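# Press the red block firmly down onto the blue block

## Task

Seat the red block fully onto the blue block so that it rests flush against it rather than perched on the blue block's studs, with both blocks ending up on the table. The blocks must be closely aligned and need a firm press to mate. The result only counts if it holds with the robot no longer supporting it.

## Robot and tools

Robot: one six-joint arm with a parallel two-finger gripper. Occasionally an outside disturbance may briefly pull on something in the gripper or nudge a loose object. Knocking or placing anything off the table is a failure.

Frame: all reported positions use the scene frame. Its origin is on the table surface directly beneath the arm base. +z is up, and +y is to the left when looking along +x. The base may not sit level with the table. The reported hand position can be slightly wrong, especially when the arm is stretched out.

Gripper axes: the fingers extend along the gripper's +z axis and close along its y axis. end_effector_position is the midpoint between the pads with the fingers shut, about 2 cm short of the tips. Closing pushes the tips roughly 10 mm farther along +z.

Tool execute_actions. Argument actions is a list that is empty or holds exactly one item. An empty list sends nothing and returns the current state with pictures. An item with rows is a motion. rows is a list of 1 to 15 rows, each row exactly 7 numbers: waist, shoulder, elbow, forearm roll, wrist pitch, wrist roll (absolute joint target angles in radians, same convention as the Joint positions line), then the gripper opening command. steps (integer 1 to 15, default 15) is how many control steps of 1/30 s the motion lasts; each row covers one step and the final row repeats to fill out the count. A motion needs at least 12 steps. An item with only steps (up to 300) is a wait: nothing new is commanded, and it returns after that many steps since the previous result, counting your reply time. Optional pictures (true/false) requests camera images; they come automatically only with an empty list.

Joint ranges in radians, column order: waist -6.283 to 6.283, shoulder -2.059 to 2.094, elbow -3.927 to 0.192, forearm roll -6.283 to 6.283, wrist pitch -1.693 to 3.142, wrist roll -6.283 to 6.283. A call is rejected (and nothing is sent) if any target exceeds a range end by over 0.010 and is farther out than that joint's last reported angle. True ends may differ from these by up to 0.010; a target past the true end is clipped there and the result may report "joint sent to its limit" (possibly about an earlier motion). No such message does not prove there is room left.

Opening: a number from -1 (closed) to +1 (fully open, pad gap 0.084 m). grip_measured in results is the actual opening on that same scale. To hold something, keep commanding an opening clearly below grip_measured; the larger the difference, the tighter the squeeze (about 24 N per pad at most on objects up to about 6 cm). Commanding -1 gives full force on parts at least about 0.5 mm thick. Sending back the grip_measured value still presses lightly; wide parts may slip. Closing fast can press extra hard.

Motion limits: joint targets move at most 3.14 rad/s, take 0.16 s to get up to speed, and all joints are timed to arrive together. Each step the sent target stays within 0.623 rad of the measured angle, and if the targets would carry the gripper over 70 mm from where it is measured, all are pulled back proportionally. So large moves take several calls.

Timing: each result is captured 12 steps before the motion ends; those last steps run while you compose your next reply, and the next motion begins after them. Between calls the arm keeps heading for your most recent row until it nearly stops moving (a blocked push counts as stopped) or a step is HELD; to push further you must send a new motion. Reply time passes in simulation, so be brief once the scene is running.

Result lines: the state line gives end_effector_position (m), end_effector_quat_wxyz, and linear/angular velocities (m/s, rad/s). Joint positions and Joint velocities list the six joints then the pad gap (m, m/s). Joint torques are total drive outputs with per-unit offset, scale and noise; nonzero in free air. "joint command not followed" means a clearance check altered or blocked targets (mounting blocks and posts count as part of the arm). HELD marks steps where your row was partly or wholly not sent.

Faults to avoid: if contact torque reaches a joint's load limit (waist 47, shoulder 47, elbow 28.2, forearm roll 28.2, wrist pitch 18.8, wrist roll 18.8 N m, including carried weight), the arm halts, backs that joint off slightly, holds for 10 s and drops the rest of the call. Holding loads heats motors, even while you think; a MOTOR HOT warning appears from 65 °C, and at 80 °C an OVER-TEMPERATURE FAULT brakes the arm until it cools. Any stop is costly. Also avoid drops, slips, slams, hard impacts and excessive pushing; press firmly but in a controlled way, then release and check the blocks stay mated.

Tool zoom_image: camera is one of cam_high, cam_low, cam_wrist; region is [x0, y0, x1, y1] in pixels of that camera's latest image, top-left origin, no larger than 504 by 504. All images are 896x504. Calibration (intrinsics K, distortion, T_world_to_cam) is supplied per camera and may be off by a few degrees and millimetres; the wrist camera pose follows the reported joints.

Tool finished_scene: argument scene is the number of the current scene. Replying without any tool call ends everything.

Each tool is called as a command line: name --argument value for each argument, lists and objects as JSON in quotes; but a table of rows of numbers goes row by row, as --pt "numbers of a row", without its own name.

## Session

execute_actions --actions '[]'

Scene clock: 0.00 s of 11933.50 s.
end_effector_position=(+0.1915, +0.2901, +0.3864) grip_measured=+1.00 end_effector_quat_wxyz=(-0.173, -0.560, +0.402, +0.703) end_effector_velocity=(-0.000, +0.000, +0.000) end_effector_angular_velocity=(+0.000, -0.000, +0.001)
Joint positions: [ 0.21   0.105 -1.048  0.986  2.207  1.554  0.084]
Joint velocities: [ 0.001  0.    -0.001  0.     0.     0.    -0.   ]
Joint torques (N m, as the arm reports them, + toward a larger angle): no reading

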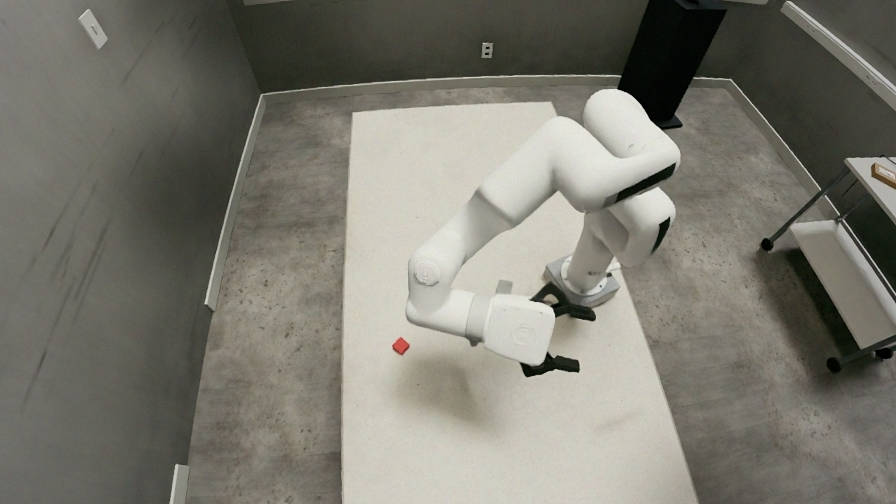

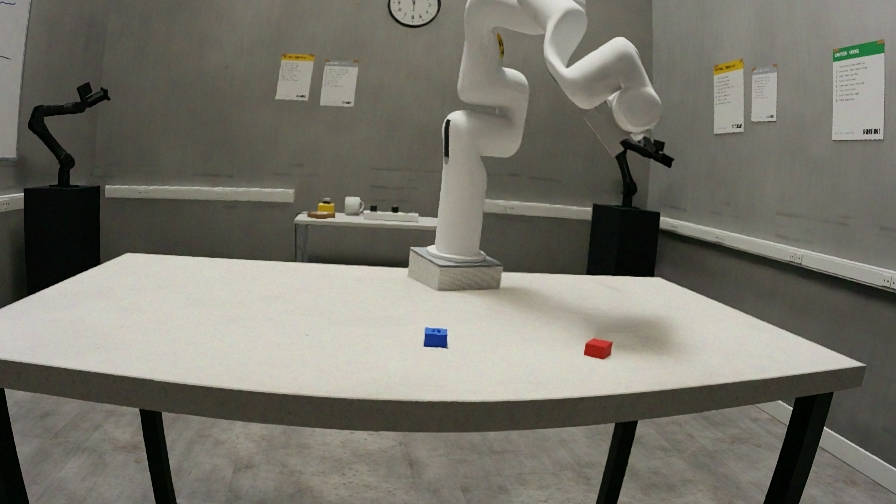

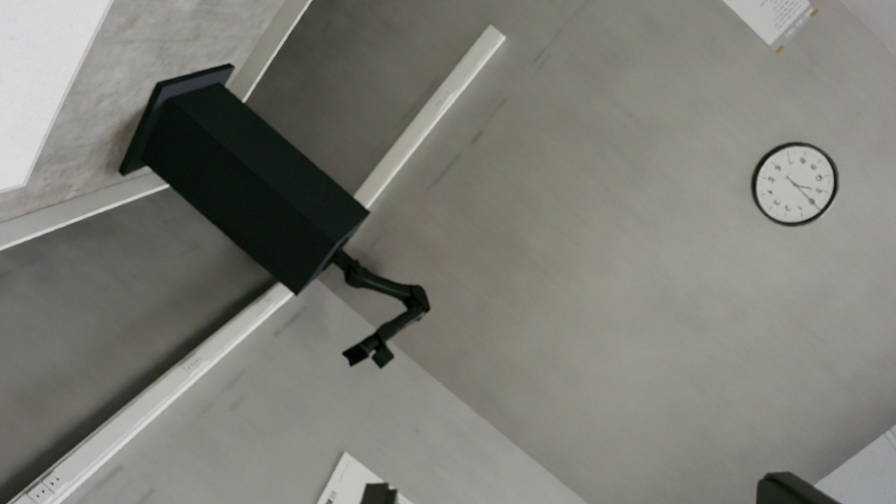

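execute_actions --actions '[{"rows":[[0,0.15,-1.15,0,1.0,0,1]],"steps":15}]'

execute_actions --actions '[{"steps":30}]' --pictures true

Scene clock: 0.73 s of 11933.50 s.
end_effector_position=(+0.1945, +0.2886, +0.3799) grip_measured=+1.00 end_effector_quat_wxyz=(-0.166, -0.569, +0.406, +0.696) end_effector_velocity=(+0.106, -0.060, -0.222) end_effector_angular_velocity=(-0.040, -0.941, -0.187)
Joint positions: [ 0.205  0.106 -1.051  0.967  2.187  1.534  0.084]
Joint velocities: [-0.183  0.034 -0.105 -0.638 -0.639 -0.65   0.   ]
Joint torques (N m, as the arm reports them, + toward a larger angle): [ -6.71 -19.48 -10.58  -1.82  -0.82  -0.36]
Steps of this call (steps 1 to 19: nothing new was sent; steps 20 to 22: the first 3 steps of this action). Readings (joint positions):
20: [0.210 0.105 -1.048 0.986 2.206 1.554]
21: [0.209 0.105 -1.049 0.982 2.202 1.549]
22: the state above

Scene clock: 1.73 s of 11933.50 s.
end_effector_position=(+0.4412, +0.1086, +0.1829) grip_measured=+1.00 end_effector_quat_wxyz=(-0.010, +0.972, -0.169, -0.161) end_effector_velocity=(+0.303, -0.162, -0.010) end_effector_angular_velocity=(+0.152, -1.247, +1.997)
Joint positions: [ 0.025  0.145 -1.138  0.145  1.218  0.442  0.084]
Joint velocities: [-0.114  0.022 -0.055 -0.662 -0.995 -1.909 -0.   ]
Joint torques (N m, as the arm reports them, + toward a larger angle): [  1.94 -24.18 -11.63  -0.71  -2.2   -0.05]
Kept back: nothing.
Steps of this call (steps 1 to 12: the last 12 steps of your previous action; steps 13 to 30: the robot went on to your last target). Readings (joint positions):
1: [0.196 0.108 -1.056 0.940 2.161 1.507]
2: [0.185 0.110 -1.061 0.908 2.128 1.475]
4: [0.163 0.115 -1.071 0.844 2.064 1.412]
8: [0.131 0.122 -1.086 0.724 1.945 1.292]
30: the state above
camera_calibration (this result's frames):
cam_wrist: T_world_to_cam=[[-0.327452, -0.944104, 0.03798, 0.274224], [-0.892808, 0.322318, 0.314651, 0.372115], [-0.309305, 0.0691242, -0.948447, 0.435198], [0, 0, 0, 1]] pos_world=[0.556632, 0.108874, 0.285261]

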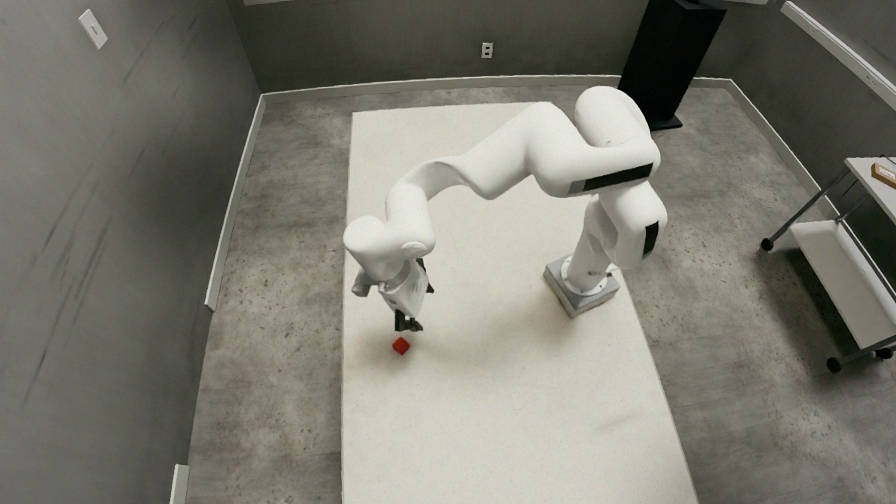

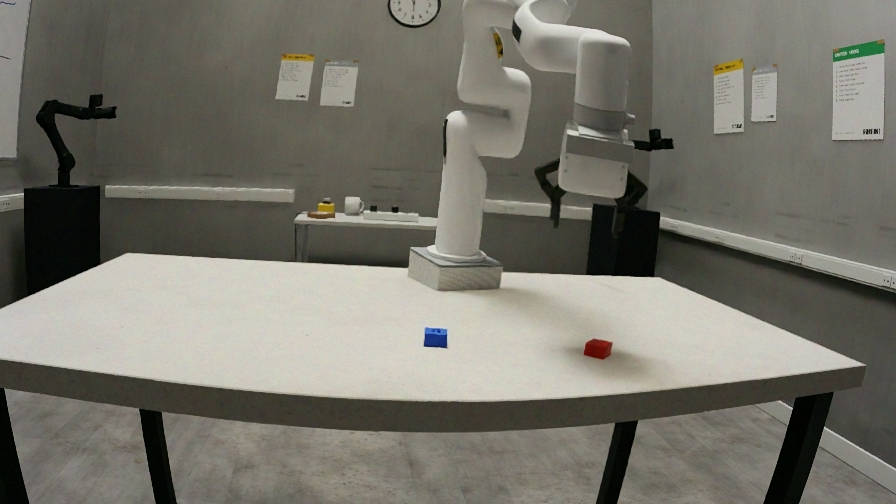

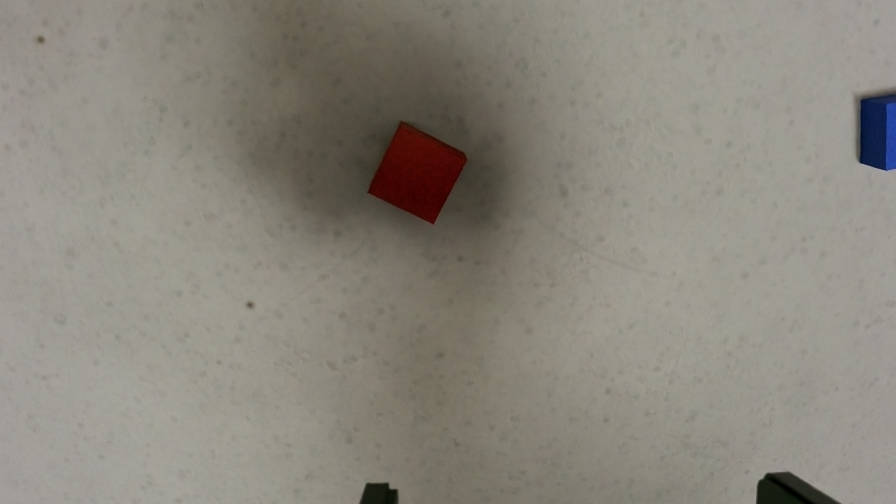

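execute_actions --actions '[{"steps":15}]' --pictures true

Scene clock: 2.23 s of 11933.50 s.
end_effector_position=(+0.5066, +0.0769, +0.1890) grip_measured=+1.00 end_effector_quat_wxyz=(+0.009, +0.997, +0.071, -0.039) end_effector_velocity=(+0.006, -0.002, +0.002) end_effector_angular_velocity=(-0.004, -0.020, +0.041)
Joint positions: [ 0.     0.15  -1.15   0.001  1.002  0.003  0.084]
Joint velocities: [-0.001  0.001 -0.003 -0.012 -0.017 -0.035 -0.   ]
Joint torques (N m, as the arm reports them, + toward a larger angle): [  1.8  -24.79 -12.1   -0.64  -2.72   0.42]
Kept back: nothing.
Steps of this call (steps 1 to 15: the robot went on to your last target). Readings (joint positions):
1: [0.021 0.145 -1.140 0.123 1.185 0.377]
2: [0.017 0.146 -1.142 0.101 1.152 0.310]
4: [0.010 0.148 -1.145 0.060 1.091 0.187]
8: [0.002 0.149 -1.149 0.014 1.022 0.045]
15: the state above
camera_calibration (this result's frames):
cam_wrist: T_world_to_cam=[[0.145095, -0.989286, 0.0161278, 0.0336873], [-0.986578, -0.143425, 0.0780535, 0.566869], [-0.0749041, -0.0272365, -0.996819, 0.361207], [0, 0, 0, 1]] pos_world=[0.581429, 0.124467, 0.315269]

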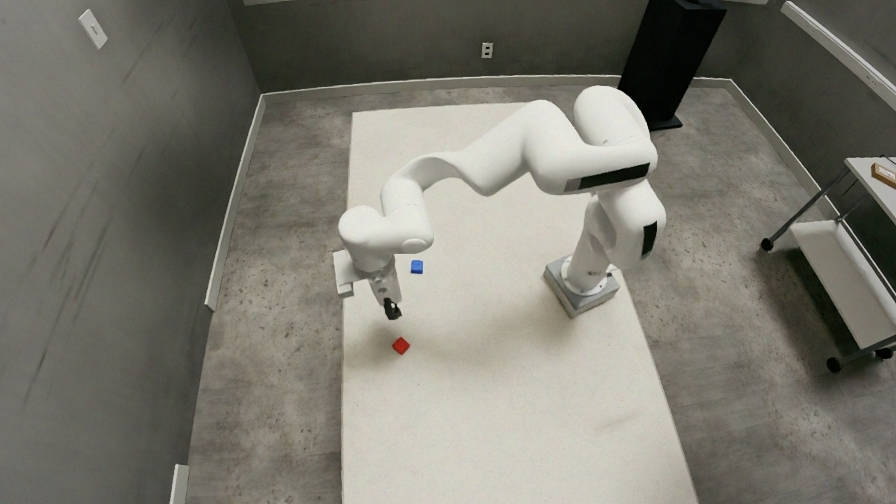

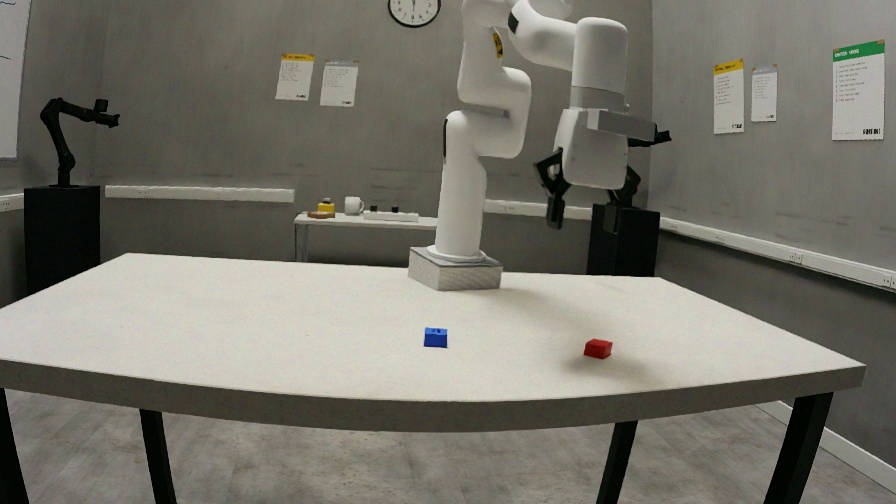

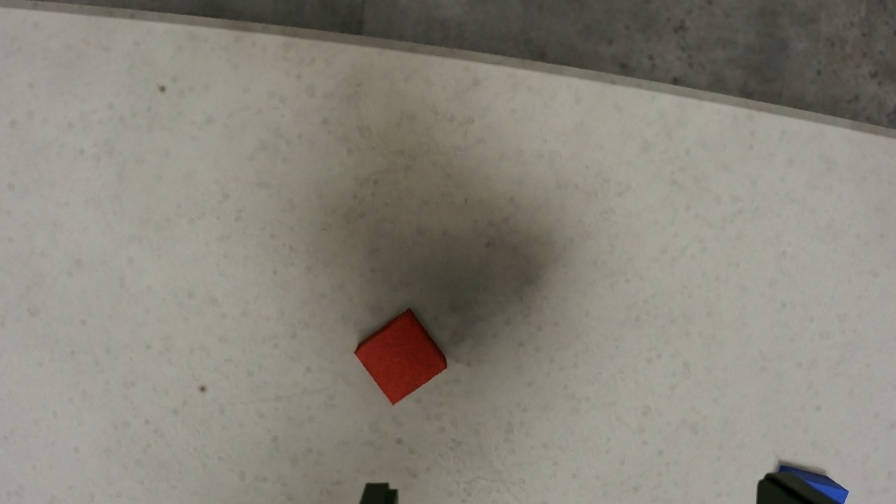

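execute_actions --actions '[{"rows":[[0.107,0.2694,-1.0427,0.006,0.695,-0.508,1]],"steps":15}]'

execute_actions --actions '[{"steps":20}]' --pictures true

Scene clock: 5.27 s of 11933.50 s.
end_effector_position=(+0.5087, +0.0784, +0.1873) grip_measured=+1.00 end_effector_quat_wxyz=(+0.009, +0.996, +0.085, -0.035) end_effector_velocity=(+0.037, +0.067, -0.075) end_effector_angular_velocity=(+0.088, -0.166, +0.788)
Joint positions: [ 0.003  0.153 -1.147  0.     0.987 -0.021  0.084]
Joint velocities: [ 0.12   0.12   0.105  0.006 -0.412 -0.672  0.   ]
Joint torques (N m, as the arm reports them, + toward a larger angle): [  8.93 -18.48 -10.21  -0.39  -3.57  -0.49]
Steps of this call (steps 1 to 15: the robot went on to your last target; steps 16 to 88: nothing new was sent; steps 89 to 91: the first 3 steps of this action). Readings (joint positions):
89: [0.000 0.150 -1.150 0.000 1.000 -0.000]
90: [0.001 0.151 -1.149 0.000 0.997 -0.005]
91: the state above

Scene clock: 5.93 s of 11933.50 s.
end_effector_position=(+0.5065, +0.1316, +0.1108) grip_measured=+1.00 end_effector_quat_wxyz=(+0.001, +0.930, +0.368, +0.000) end_effector_velocity=(-0.003, +0.001, -0.005) end_effector_angular_velocity=(-0.001, +0.006, +0.018)
Joint positions: [ 0.106  0.268 -1.043  0.006  0.696 -0.507  0.084]
Joint velocities: [ 0.004  0.007  0.007 -0.    -0.008 -0.014  0.   ]
Joint torques (N m, as the arm reports them, + toward a larger angle): [  2.35 -26.22 -11.34  -0.84  -3.12  -0.01]
Kept back: nothing.
Steps of this call (steps 1 to 12: the last 12 steps of your previous action; steps 13 to 20: the robot went on to your last target). Readings (joint positions):
1: [0.009 0.159 -1.142 0.000 0.969 -0.052]
2: [0.019 0.169 -1.133 0.001 0.940 -0.098]
4: [0.044 0.198 -1.107 0.002 0.873 -0.211]
8: [0.087 0.249 -1.061 0.005 0.757 -0.405]
20: the state above
camera_calibration (this result's frames):
cam_wrist: T_world_to_cam=[[0.686801, -0.726826, 0.00529467, -0.218677], [-0.726829, -0.686816, -0.00177043, 0.529513], [0.00492326, -0.00263239, -0.999984, 0.241357], [0, 0, 0, 1]] pos_world=[0.533865, 0.205373, 0.243449]

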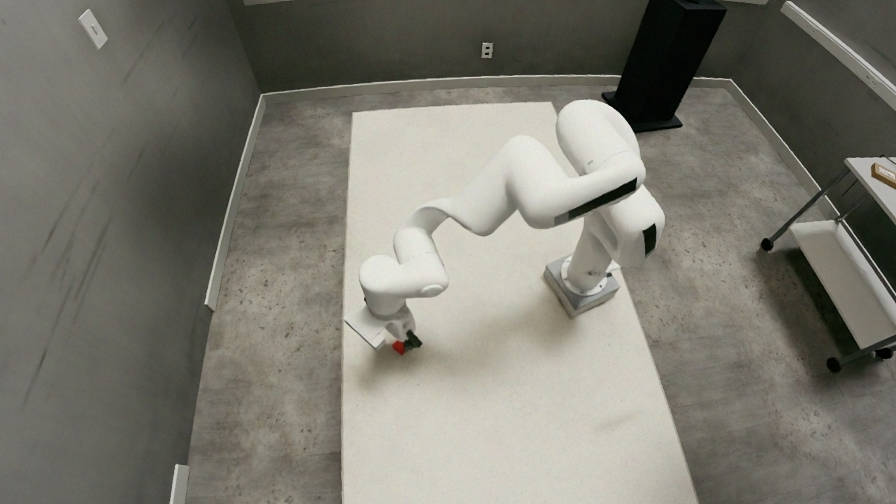

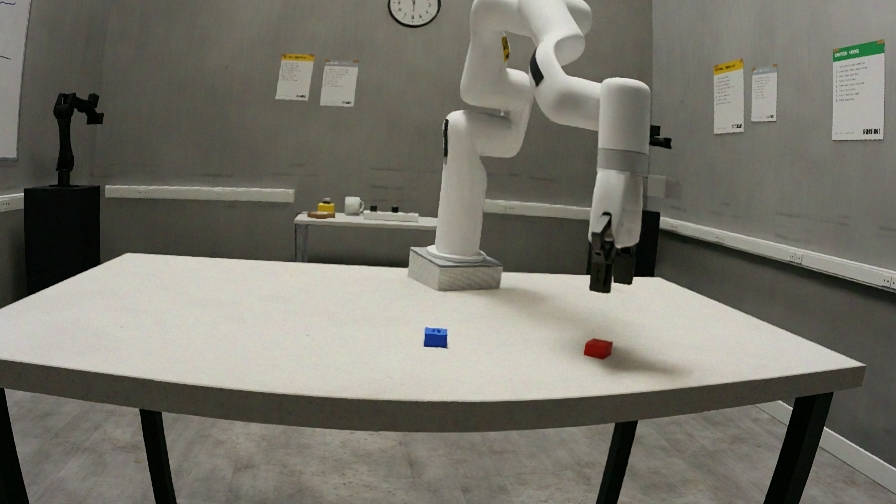

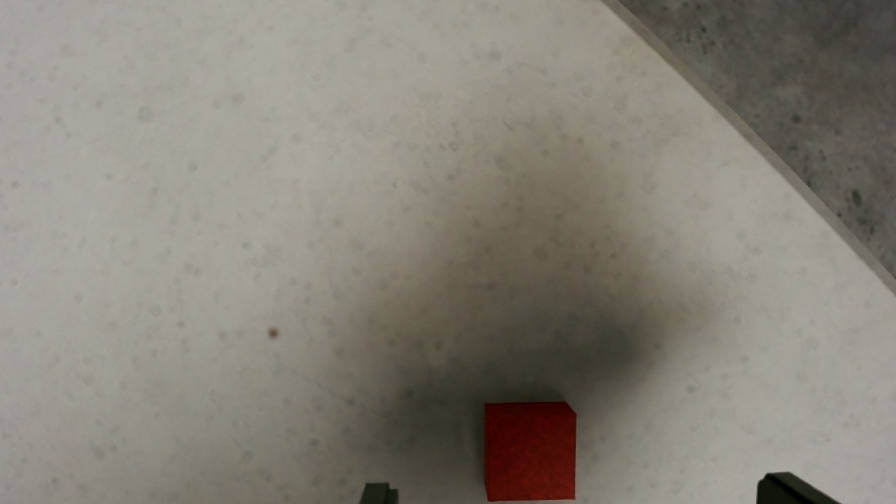

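execute_actions --actions '[{"rows":[[0.1081,0.4601,-1.0308,0.008,0.4927,-0.509,0.5]],"steps":15}]'

execute_actions --actions '[{"steps":18}]' --pictures true

zoom_image --camera "cam_low" --region '[400,270,680,390]'

Scene clock: 7.00 s of 11933.50 s.
end_effector_position=(+0.5088, +0.1326, +0.1054) grip_measured=+0.69 end_effector_quat_wxyz=(+0.001, +0.929, +0.369, +0.004) end_effector_velocity=(+0.074, +0.020, -0.181) end_effector_angular_velocity=(+0.052, -0.197, -0.000)
Joint positions: [ 0.107  0.283 -1.044  0.006  0.675 -0.508  0.072]
Joint velocities: [ 0.003  0.494 -0.049  0.006 -0.649 -0.002 -0.09 ]
Joint torques (N m, as the arm reports them, + toward a larger angle): [ 2.55 -5.86 -6.13 -0.83 -2.98  0.42]
Steps of this call (steps 1 to 15: the robot went on to your last target; steps 16 to 29: nothing new was sent; steps 30 to 32: the first 3 steps of this action). Readings (joint positions):
30: [0.107 0.269 -1.043 0.006 0.695 -0.508]
31: [0.107 0.272 -1.043 0.006 0.690 -0.508]
32: the state above

Scene clock: 7.60 s of 11933.50 s.
end_effector_position=(+0.5025, +0.1309, +0.0266) grip_measured=+0.49 end_effector_quat_wxyz=(+0.001, +0.929, +0.369, +0.000) end_effector_velocity=(-0.004, -0.001, -0.006) end_effector_angular_velocity=(-0.002, +0.008, +0.001)
Joint positions: [ 0.108  0.459 -1.031  0.008  0.493 -0.509  0.065]
Joint velocities: [ 0.     0.009  0.004  0.    -0.005 -0.001 -0.   ]
Joint torques (N m, as the arm reports them, + toward a larger angle): [  1.92 -27.31  -9.96  -0.65  -2.87   0.16]
Kept back: nothing.
Steps of this call (steps 1 to 12: the last 12 steps of your previous action; steps 13 to 18: the robot went on to your last target). Readings (joint positions):
1: [0.107 0.304 -1.045 0.006 0.649 -0.508]
2: [0.107 0.333 -1.043 0.007 0.621 -0.508]
4: [0.108 0.389 -1.034 0.007 0.570 -0.509]
8: [0.108 0.446 -1.028 0.008 0.514 -0.509]
18: the state above
camera_calibration (this result's frames):
cam_wrist: T_world_to_cam=[[0.688037, -0.725657, 0.00518807, -0.216766], [-0.725659, -0.688052, -0.00175999, 0.525541], [0.00484681, -0.00255383, -0.999985, 0.157266], [0, 0, 0, 1]] pos_world=[0.529745, 0.204704, 0.159313]

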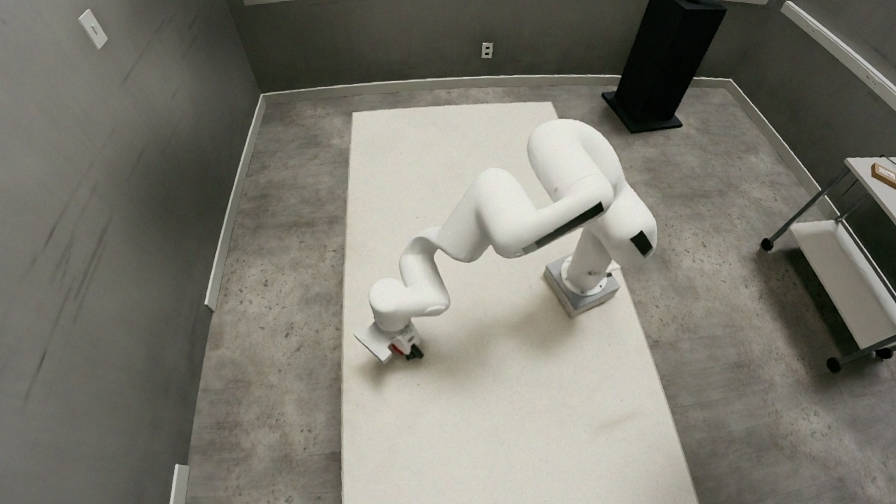

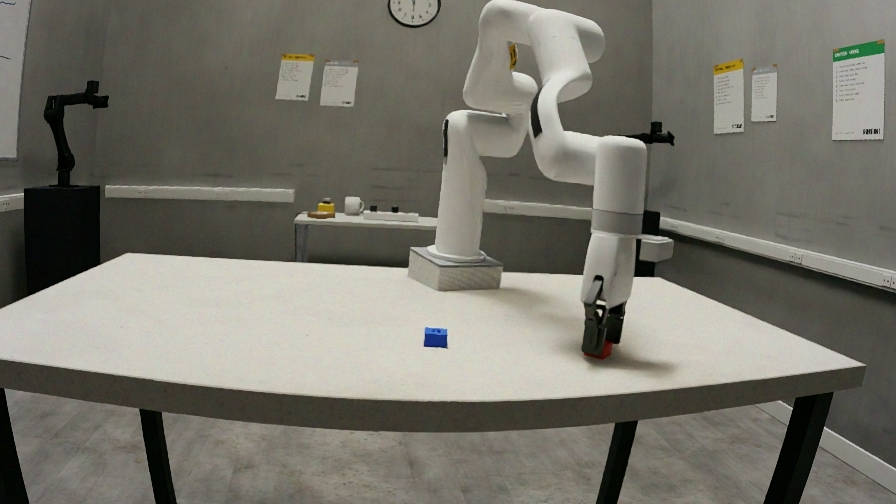

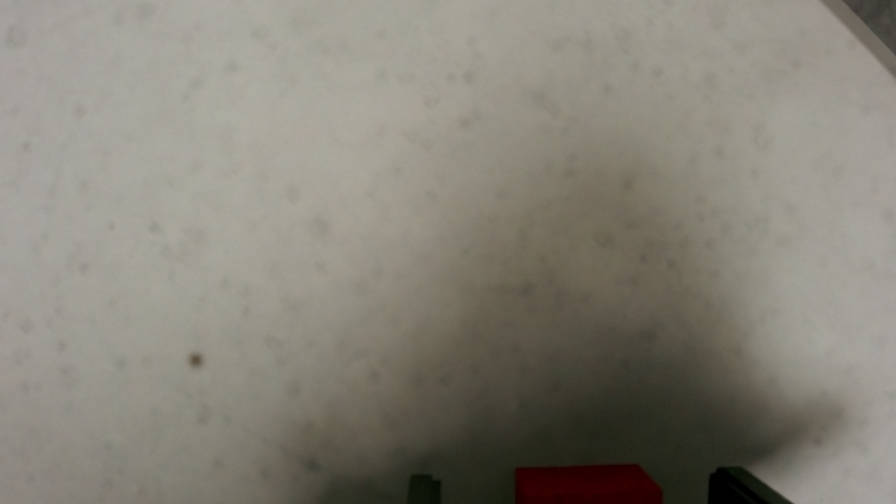

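Region (400, 270, 680, 390) of cam_low's 896x504 image, scaled by 1.800, with more detail than that image has; it fills the top 216 rows of this view, and the rest is white.

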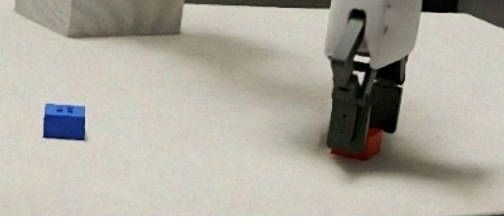

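execute_actions --actions '[{"rows":[[0.1081,0.4601,-1.0308,0.008,0.4927,-0.509,0.2],[0.1081,0.4601,-1.0308,0.008,0.4927,-0.509,0.1],[0.1081,0.4601,-1.0308,0.008,0.4927,-0.509,0],[0.1081,0.4601,-1.0308,0.008,0.4927,-0.509,-0.1],[0.1081,0.4601,-1.0308,0.008,0.4927,-0.509,-0.2],[0.1081,0.4601,-1.0308,0.008,0.4927,-0.509,-0.3],[0.1081,0.4601,-1.0308,0.008,0.4927,-0.509,-0.5],[0.1081,0.4601,-1.0308,0.008,0.4927,-0.509,-1]],"steps":15}]'

execute_actions --actions '[{"rows":[[0.1081,0.4601,-1.0308,0.008,0.4927,-0.509,-1],[0.1081,0.4601,-1.0308,0.008,0.4927,-0.509,-1],[0.1081,0.4601,-1.0308,0.008,0.4927,-0.509,-1],[0.1081,0.44,-1.03,0.008,0.512,-0.509,-1],[0.1081,0.42,-1.03,0.008,0.532,-0.509,-1],[0.1081,0.39,-1.03,0.008,0.562,-0.509,-1],[0.1081,0.36,-1.03,0.008,0.592,-0.509,-1],[0.1081,0.33,-1.03,0.008,0.622,-0.509,-1]],"steps":12}]'

execute_actions --actions '[{"rows":[[-0.379,0.1153,-0.8,0.069,0.6184,-0.23,-1]],"steps":15}]'

execute_actions --actions '[{"steps":30}]' --pictures true

Scene clock: 9.10 s of 11933.50 s.
end_effector_position=(+0.5021, +0.1308, +0.0259) grip_measured=+0.25 end_effector_quat_wxyz=(+0.000, +0.929, +0.369, -0.000) end_effector_velocity=(-0.000, +0.001, -0.000) end_effector_angular_velocity=(+0.000, +0.000, +0.002)
Joint positions: [ 0.108  0.46  -1.031  0.008  0.493 -0.509  0.055]
Joint velocities: [ 0.002  0.     0.     0.    -0.    -0.    -0.128]
Joint torques (N m, as the arm reports them, + toward a larger angle): [  2.03 -26.91 -10.13  -0.5   -2.88   0.31]
Steps of this call (steps 1 to 15: the robot went on to your last target; steps 16 to 42: nothing new was sent; steps 43 to 45: the first 3 steps of this action). Readings (joint positions):
43: [0.108 0.460 -1.031 0.008 0.493 -0.509]
44: [0.108 0.460 -1.031 0.008 0.493 -0.509]
45: the state above

Scene clock: 9.50 s of 11933.50 s.
end_effector_position=(+0.5021, +0.1308, +0.0259) grip_measured=-0.28 end_effector_quat_wxyz=(+0.000, +0.929, +0.369, -0.000) end_effector_velocity=(-0.000, -0.001, -0.001) end_effector_angular_velocity=(-0.000, +0.001, -0.001)
Joint positions: [ 0.108  0.46  -1.031  0.008  0.493 -0.509  0.032]
Joint velocities: [-0.002  0.001  0.     0.    -0.    -0.001 -0.   ]
Joint torques (N m, as the arm reports them, + toward a larger angle): [  2.05 -27.35  -9.48  -0.4   -3.     0.2 ]
Kept back: the last 12 steps of this action.
Steps of this call (steps 1 to 12: the last 12 steps of your previous action). Readings (joint positions):
1: [0.108 0.460 -1.031 0.008 0.493 -0.509]
2: [0.108 0.460 -1.031 0.008 0.493 -0.509]
4: [0.108 0.460 -1.031 0.008 0.493 -0.509]
8: [0.108 0.460 -1.031 0.008 0.493 -0.509]
12: the state above

Scene clock: 10.00 s of 11933.50 s.
end_effector_position=(+0.5072, +0.1257, +0.0777) grip_measured=-0.28 end_effector_quat_wxyz=(+0.001, +0.934, +0.358, +0.004) end_effector_velocity=(-0.012, -0.256, +0.044) end_effector_angular_velocity=(-0.004, +0.034, -0.859)
Joint positions: [ 0.095  0.336 -1.025  0.01   0.602 -0.498  0.032]
Joint velocities: [-0.484 -0.271  0.268  0.068  0.04   0.321  0.   ]
Joint torques (N m, as the arm reports them, + toward a larger angle): [-21.24 -23.94  -7.79   0.09  -2.34   0.41]
Steps of this call (steps 1 to 12: the last 12 steps of your previous action; steps 13 to 15: the first 3 steps of this action). Readings (joint positions):
13: [0.108 0.354 -1.033 0.008 0.593 -0.509]
14: [0.106 0.345 -1.032 0.008 0.599 -0.507]
15: the state above

Scene clock: 11.00 s of 11933.50 s.
end_effector_position=(+0.4494, -0.0971, +0.1099) grip_measured=-0.28 end_effector_quat_wxyz=(+0.000, +1.000, -0.028, -0.000) end_effector_velocity=(-0.003, -0.005, +0.000) end_effector_angular_velocity=(+0.000, +0.000, -0.019)
Joint positions: [-0.377  0.116 -0.801  0.069  0.618 -0.231  0.032]
Joint velocities: [-0.013 -0.005  0.005  0.001  0.     0.005 -0.   ]
Joint torques (N m, as the arm reports them, + toward a larger angle): [  1.53 -21.95 -11.15  -0.52  -3.2    0.43]
Kept back: nothing.
Steps of this call (steps 1 to 12: the last 12 steps of your previous action; steps 13 to 30: the robot went on to your last target). Readings (joint positions):
1: [0.074 0.327 -1.014 0.013 0.603 -0.486]
2: [0.048 0.317 -1.002 0.016 0.603 -0.473]
4: [-0.001 0.297 -0.979 0.022 0.605 -0.447]
8: [-0.089 0.254 -0.938 0.033 0.608 -0.396]
30: the state above
camera_calibration (this result's frames):
cam_wrist: T_world_to_cam=[[-0.0527245, -0.998598, 0.00478165, -0.0396283], [-0.998608, 0.0527182, -0.00143489, 0.524831], [0.0011808, -0.00485065, -0.999988, 0.241595], [0, 0, 0, 1]] pos_world=[0.521726, -0.066069, 0.242535]

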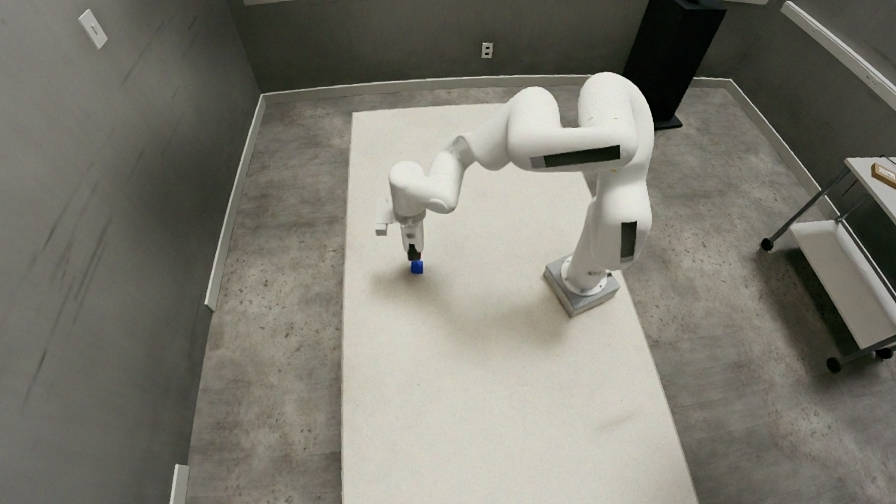

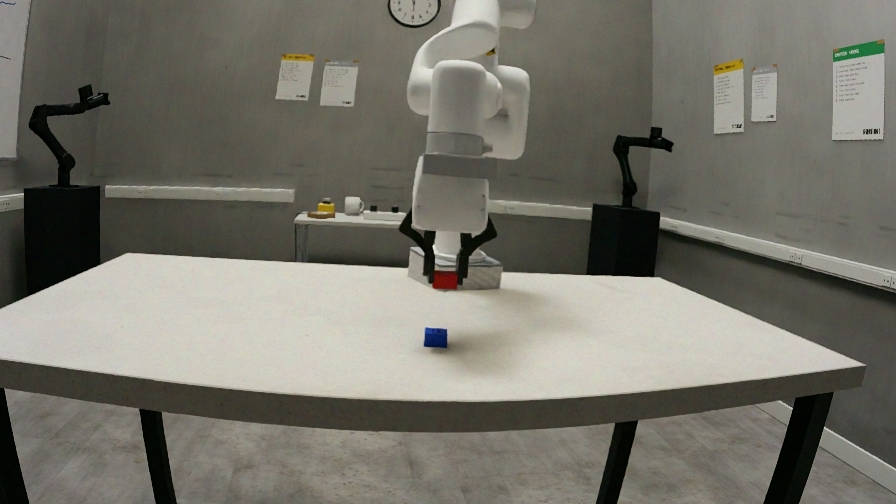

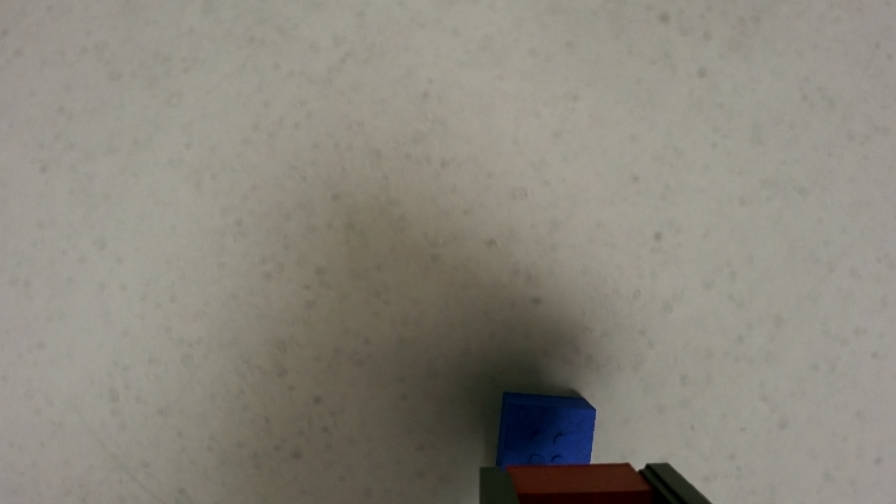

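execute_actions --actions '[{"rows":[[-0.380,0.2605,-0.7977,0.088,0.4715,-0.191,-1]],"steps":15}]'

execute_actions --actions '[{"steps":24}]' --pictures true

zoom_image --camera "cam_wrist" --region '[470,400,680,504]'

zoom_image --camera "cam_low" --region '[395,290,485,360]'

Scene clock: 11.83 s of 11933.50 s.
end_effector_position=(+0.4517, -0.0988, +0.1058) grip_measured=-0.28 end_effector_quat_wxyz=(+0.001, +0.999, -0.033, +0.004) end_effector_velocity=(+0.066, -0.028, -0.159) end_effector_angular_velocity=(-0.029, -0.159, -0.241)
Joint positions: [-0.379  0.13  -0.802  0.071  0.599 -0.225  0.032]
Joint velocities: [-0.003  0.513 -0.061  0.076 -0.611  0.157  0.   ]
Joint torques (N m, as the arm reports them, + toward a larger angle): [ 0.82 -4.57 -6.77 -0.61 -2.91  0.49]
Steps of this call (steps 1 to 15: the robot went on to your last target; steps 16 to 22: nothing new was sent; steps 23 to 25: the first 3 steps of this action). Readings (joint positions):
23: [-0.379 0.115 -0.800 0.069 0.618 -0.230]
24: [-0.379 0.118 -0.800 0.070 0.614 -0.229]
25: the state above

Scene clock: 12.63 s of 11933.50 s.
end_effector_position=(+0.4487, -0.1022, +0.0564) grip_measured=-0.28 end_effector_quat_wxyz=(+0.001, +0.998, -0.060, +0.000) end_effector_velocity=(+0.000, -0.000, +0.000) end_effector_angular_velocity=(-0.000, -0.001, -0.002)
Joint positions: [-0.38   0.26  -0.798  0.088  0.472 -0.191  0.032]
Joint velocities: [-0.    -0.    -0.     0.    -0.     0.001 -0.   ]
Joint torques (N m, as the arm reports them, + toward a larger angle): [  0.75 -23.4   -9.5   -0.37  -2.99   0.35]
Kept back: nothing.
Steps of this call (steps 1 to 12: the last 12 steps of your previous action; steps 13 to 24: the robot went on to your last target). Readings (joint positions):
1: [-0.379 0.151 -0.803 0.074 0.575 -0.219]
2: [-0.379 0.178 -0.802 0.078 0.551 -0.212]
4: [-0.380 0.222 -0.796 0.083 0.514 -0.202]
8: [-0.380 0.253 -0.796 0.087 0.482 -0.194]
24: the state above
camera_calibration (this result's frames):
cam_wrist: T_world_to_cam=[[-0.117206, -0.993095, 0.00497337, -0.0150687], [-0.993107, 0.117198, -0.00183766, 0.5285], [0.0012421, -0.00515447, -0.999986, 0.188042], [0, 0, 0, 1]] pos_world=[0.522857, -0.0759346, 0.189086]

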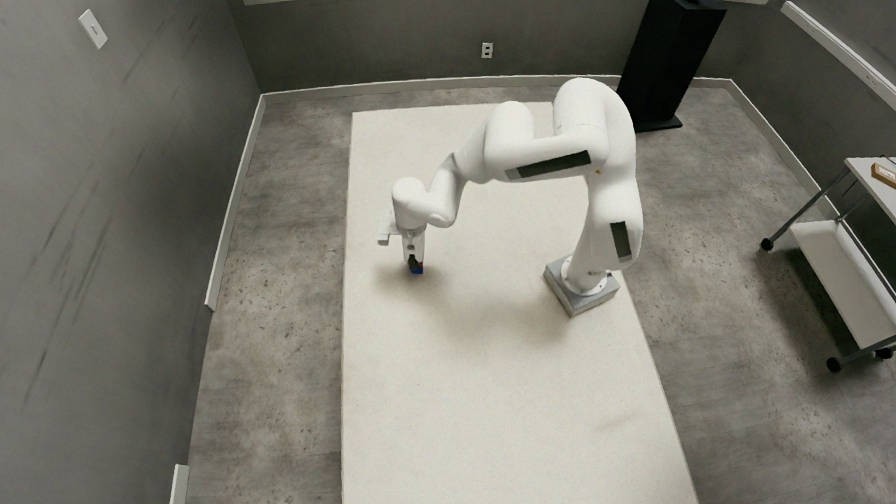

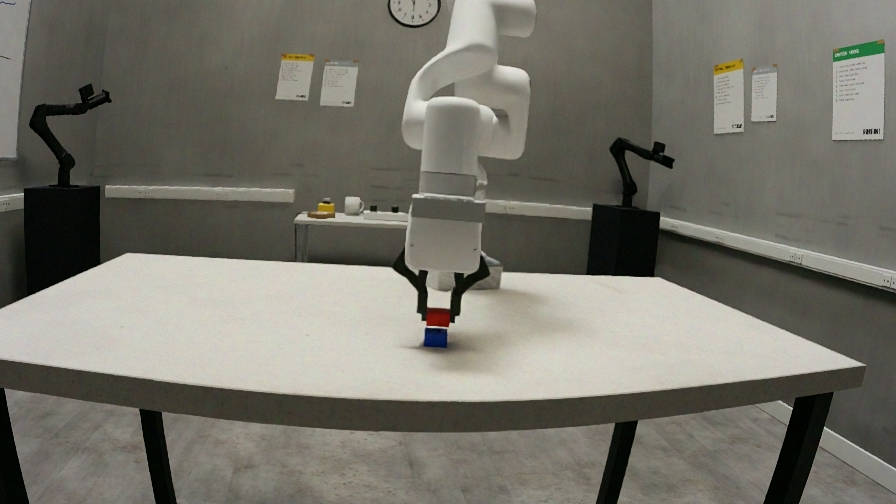

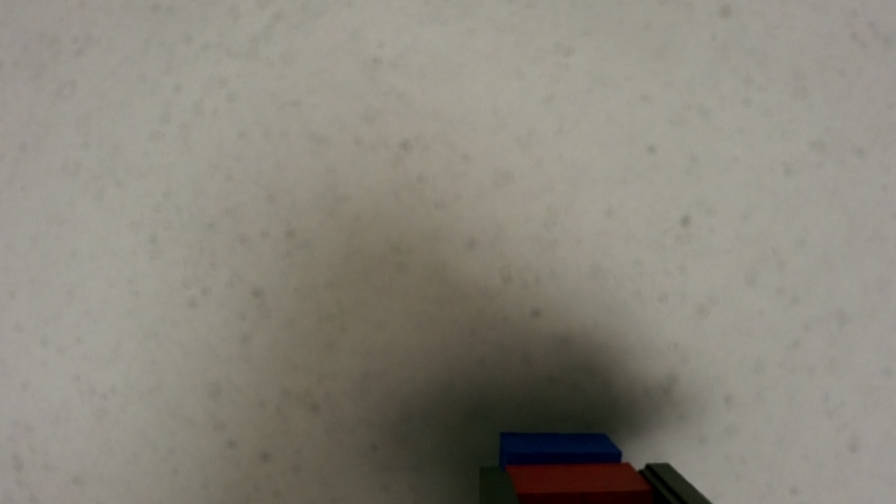

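Region (470, 400, 680, 504) of cam_wrist's 896x504 image, scaled by 2.400, with more detail than that image has; it fills the top 250 rows of this view, and the rest is white.

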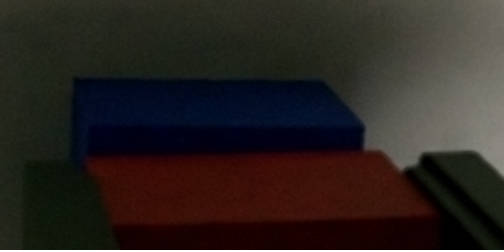

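Region (395, 290, 485, 360) of cam_low's 896x504 image, scaled by 5.600, with more detail than that image has.

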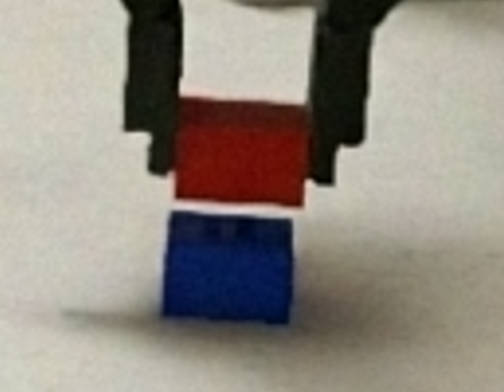

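execute_actions --actions '[{"rows":[[-0.3813,0.2742,-0.7977,0.0905,0.458,-0.1765,-1]],"steps":12}]'

execute_actions --actions '[{"steps":20}]' --pictures true

zoom_image --camera "cam_wrist" --region '[470,400,680,504]'

zoom_image --camera "cam_low" --region '[395,290,485,360]'

Scene clock: 13.83 s of 11933.50 s.
end_effector_position=(+0.4487, -0.1022, +0.0563) grip_measured=-0.28 end_effector_quat_wxyz=(+0.000, +0.998, -0.060, +0.000) end_effector_velocity=(-0.001, +0.000, -0.000) end_effector_angular_velocity=(+0.000, +0.001, -0.002)
Joint positions: [-0.38   0.26  -0.798  0.088  0.471 -0.191  0.032]
Joint velocities: [ 0.    -0.001  0.002  0.    -0.     0.002  0.   ]
Joint torques (N m, as the arm reports them, + toward a larger angle): [  0.89 -23.4   -9.31  -0.51  -2.97   0.34]
Kept back: the last 12 steps of this action.
Steps of this call (steps 1 to 15: the robot went on to your last target; steps 16 to 36: nothing new was sent). Readings (joint positions):
1: [-0.380 0.260 -0.798 0.088 0.472 -0.191]
2: [-0.380 0.260 -0.798 0.088 0.472 -0.191]
4: [-0.380 0.260 -0.798 0.088 0.472 -0.191]
8: [-0.380 0.260 -0.798 0.088 0.472 -0.191]
36: the state above

Scene clock: 14.50 s of 11933.50 s.
end_effector_position=(+0.4481, -0.1031, +0.0513) grip_measured=-0.28 end_effector_quat_wxyz=(+0.001, +0.998, -0.069, +0.000) end_effector_velocity=(-0.000, -0.001, +0.000) end_effector_angular_velocity=(-0.000, -0.001, -0.003)
Joint positions: [-0.381  0.274 -0.798  0.09   0.458 -0.177  0.032]
Joint velocities: [-0.002  0.     0.     0.    -0.001  0.001  0.   ]
Joint torques (N m, as the arm reports them, + toward a larger angle): [  1.12 -23.41  -9.61  -0.45  -3.17   0.41]
Kept back: nothing.
Steps of this call (steps 1 to 12: the last 12 steps of your previous action; steps 13 to 20: the robot went on to your last target). Readings (joint positions):
1: [-0.380 0.261 -0.798 0.088 0.471 -0.191]
2: [-0.380 0.261 -0.798 0.088 0.470 -0.189]
4: [-0.381 0.266 -0.798 0.089 0.466 -0.185]
8: [-0.381 0.272 -0.797 0.090 0.460 -0.179]
20: the state above
camera_calibration (this result's frames):
cam_wrist: T_world_to_cam=[[-0.135611, -0.99075, 0.00498739, -0.00750731], [-0.990762, 0.135605, -0.00159338, 0.528828], [0.000902325, -0.0051574, -0.999986, 0.18312], [0, 0, 0, 1]] pos_world=[0.522759, -0.078205, 0.183997]

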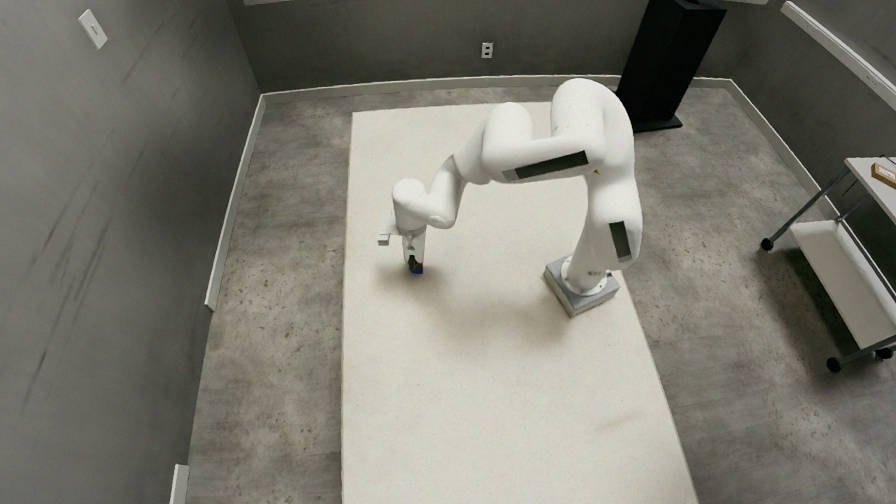

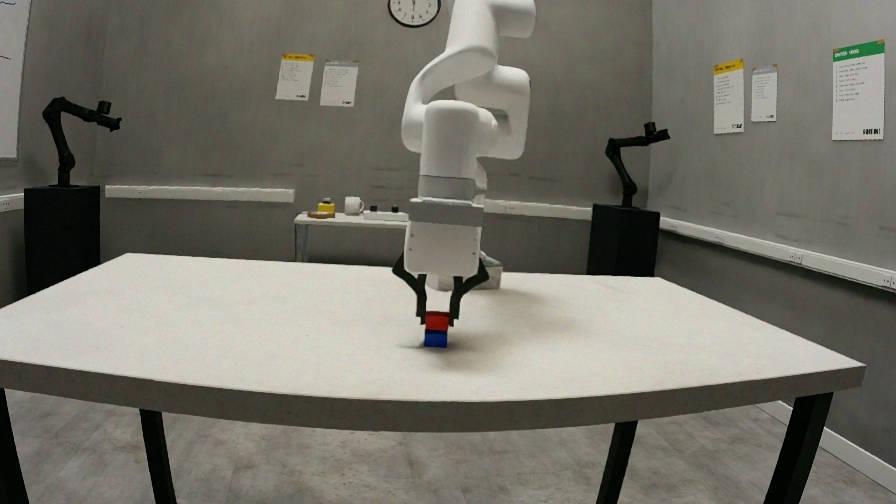

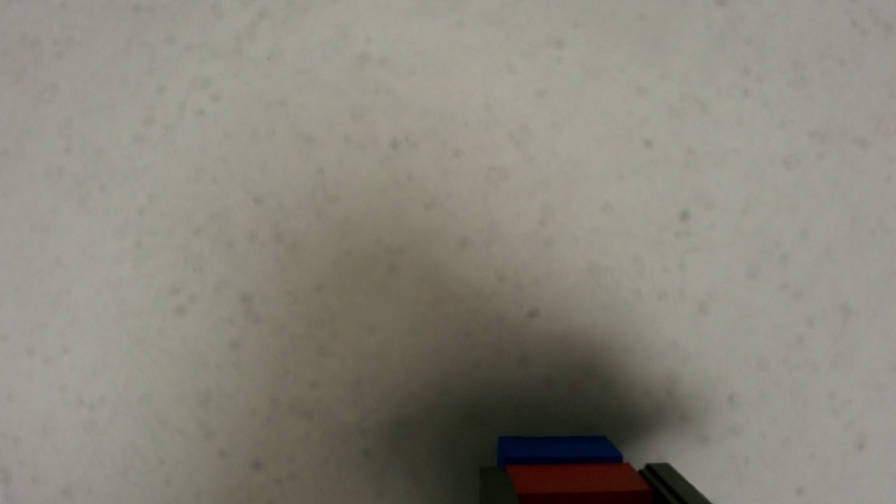

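Region (470, 400, 680, 504) of cam_wrist's 896x504 image, scaled by 2.400, with more detail than that image has; it fills the top 250 rows of this view, and the rest is white.

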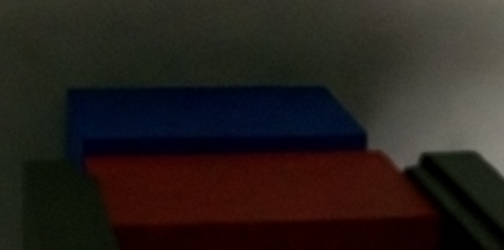

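Region (395, 290, 485, 360) of cam_low's 896x504 image, scaled by 5.600, with more detail than that image has.

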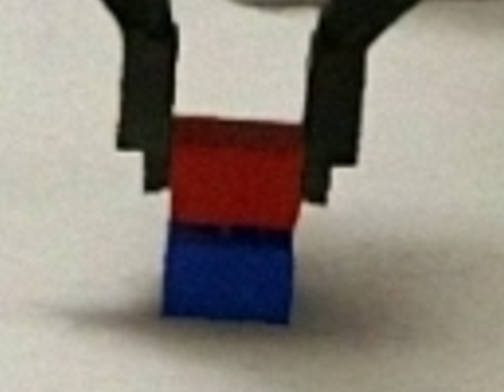

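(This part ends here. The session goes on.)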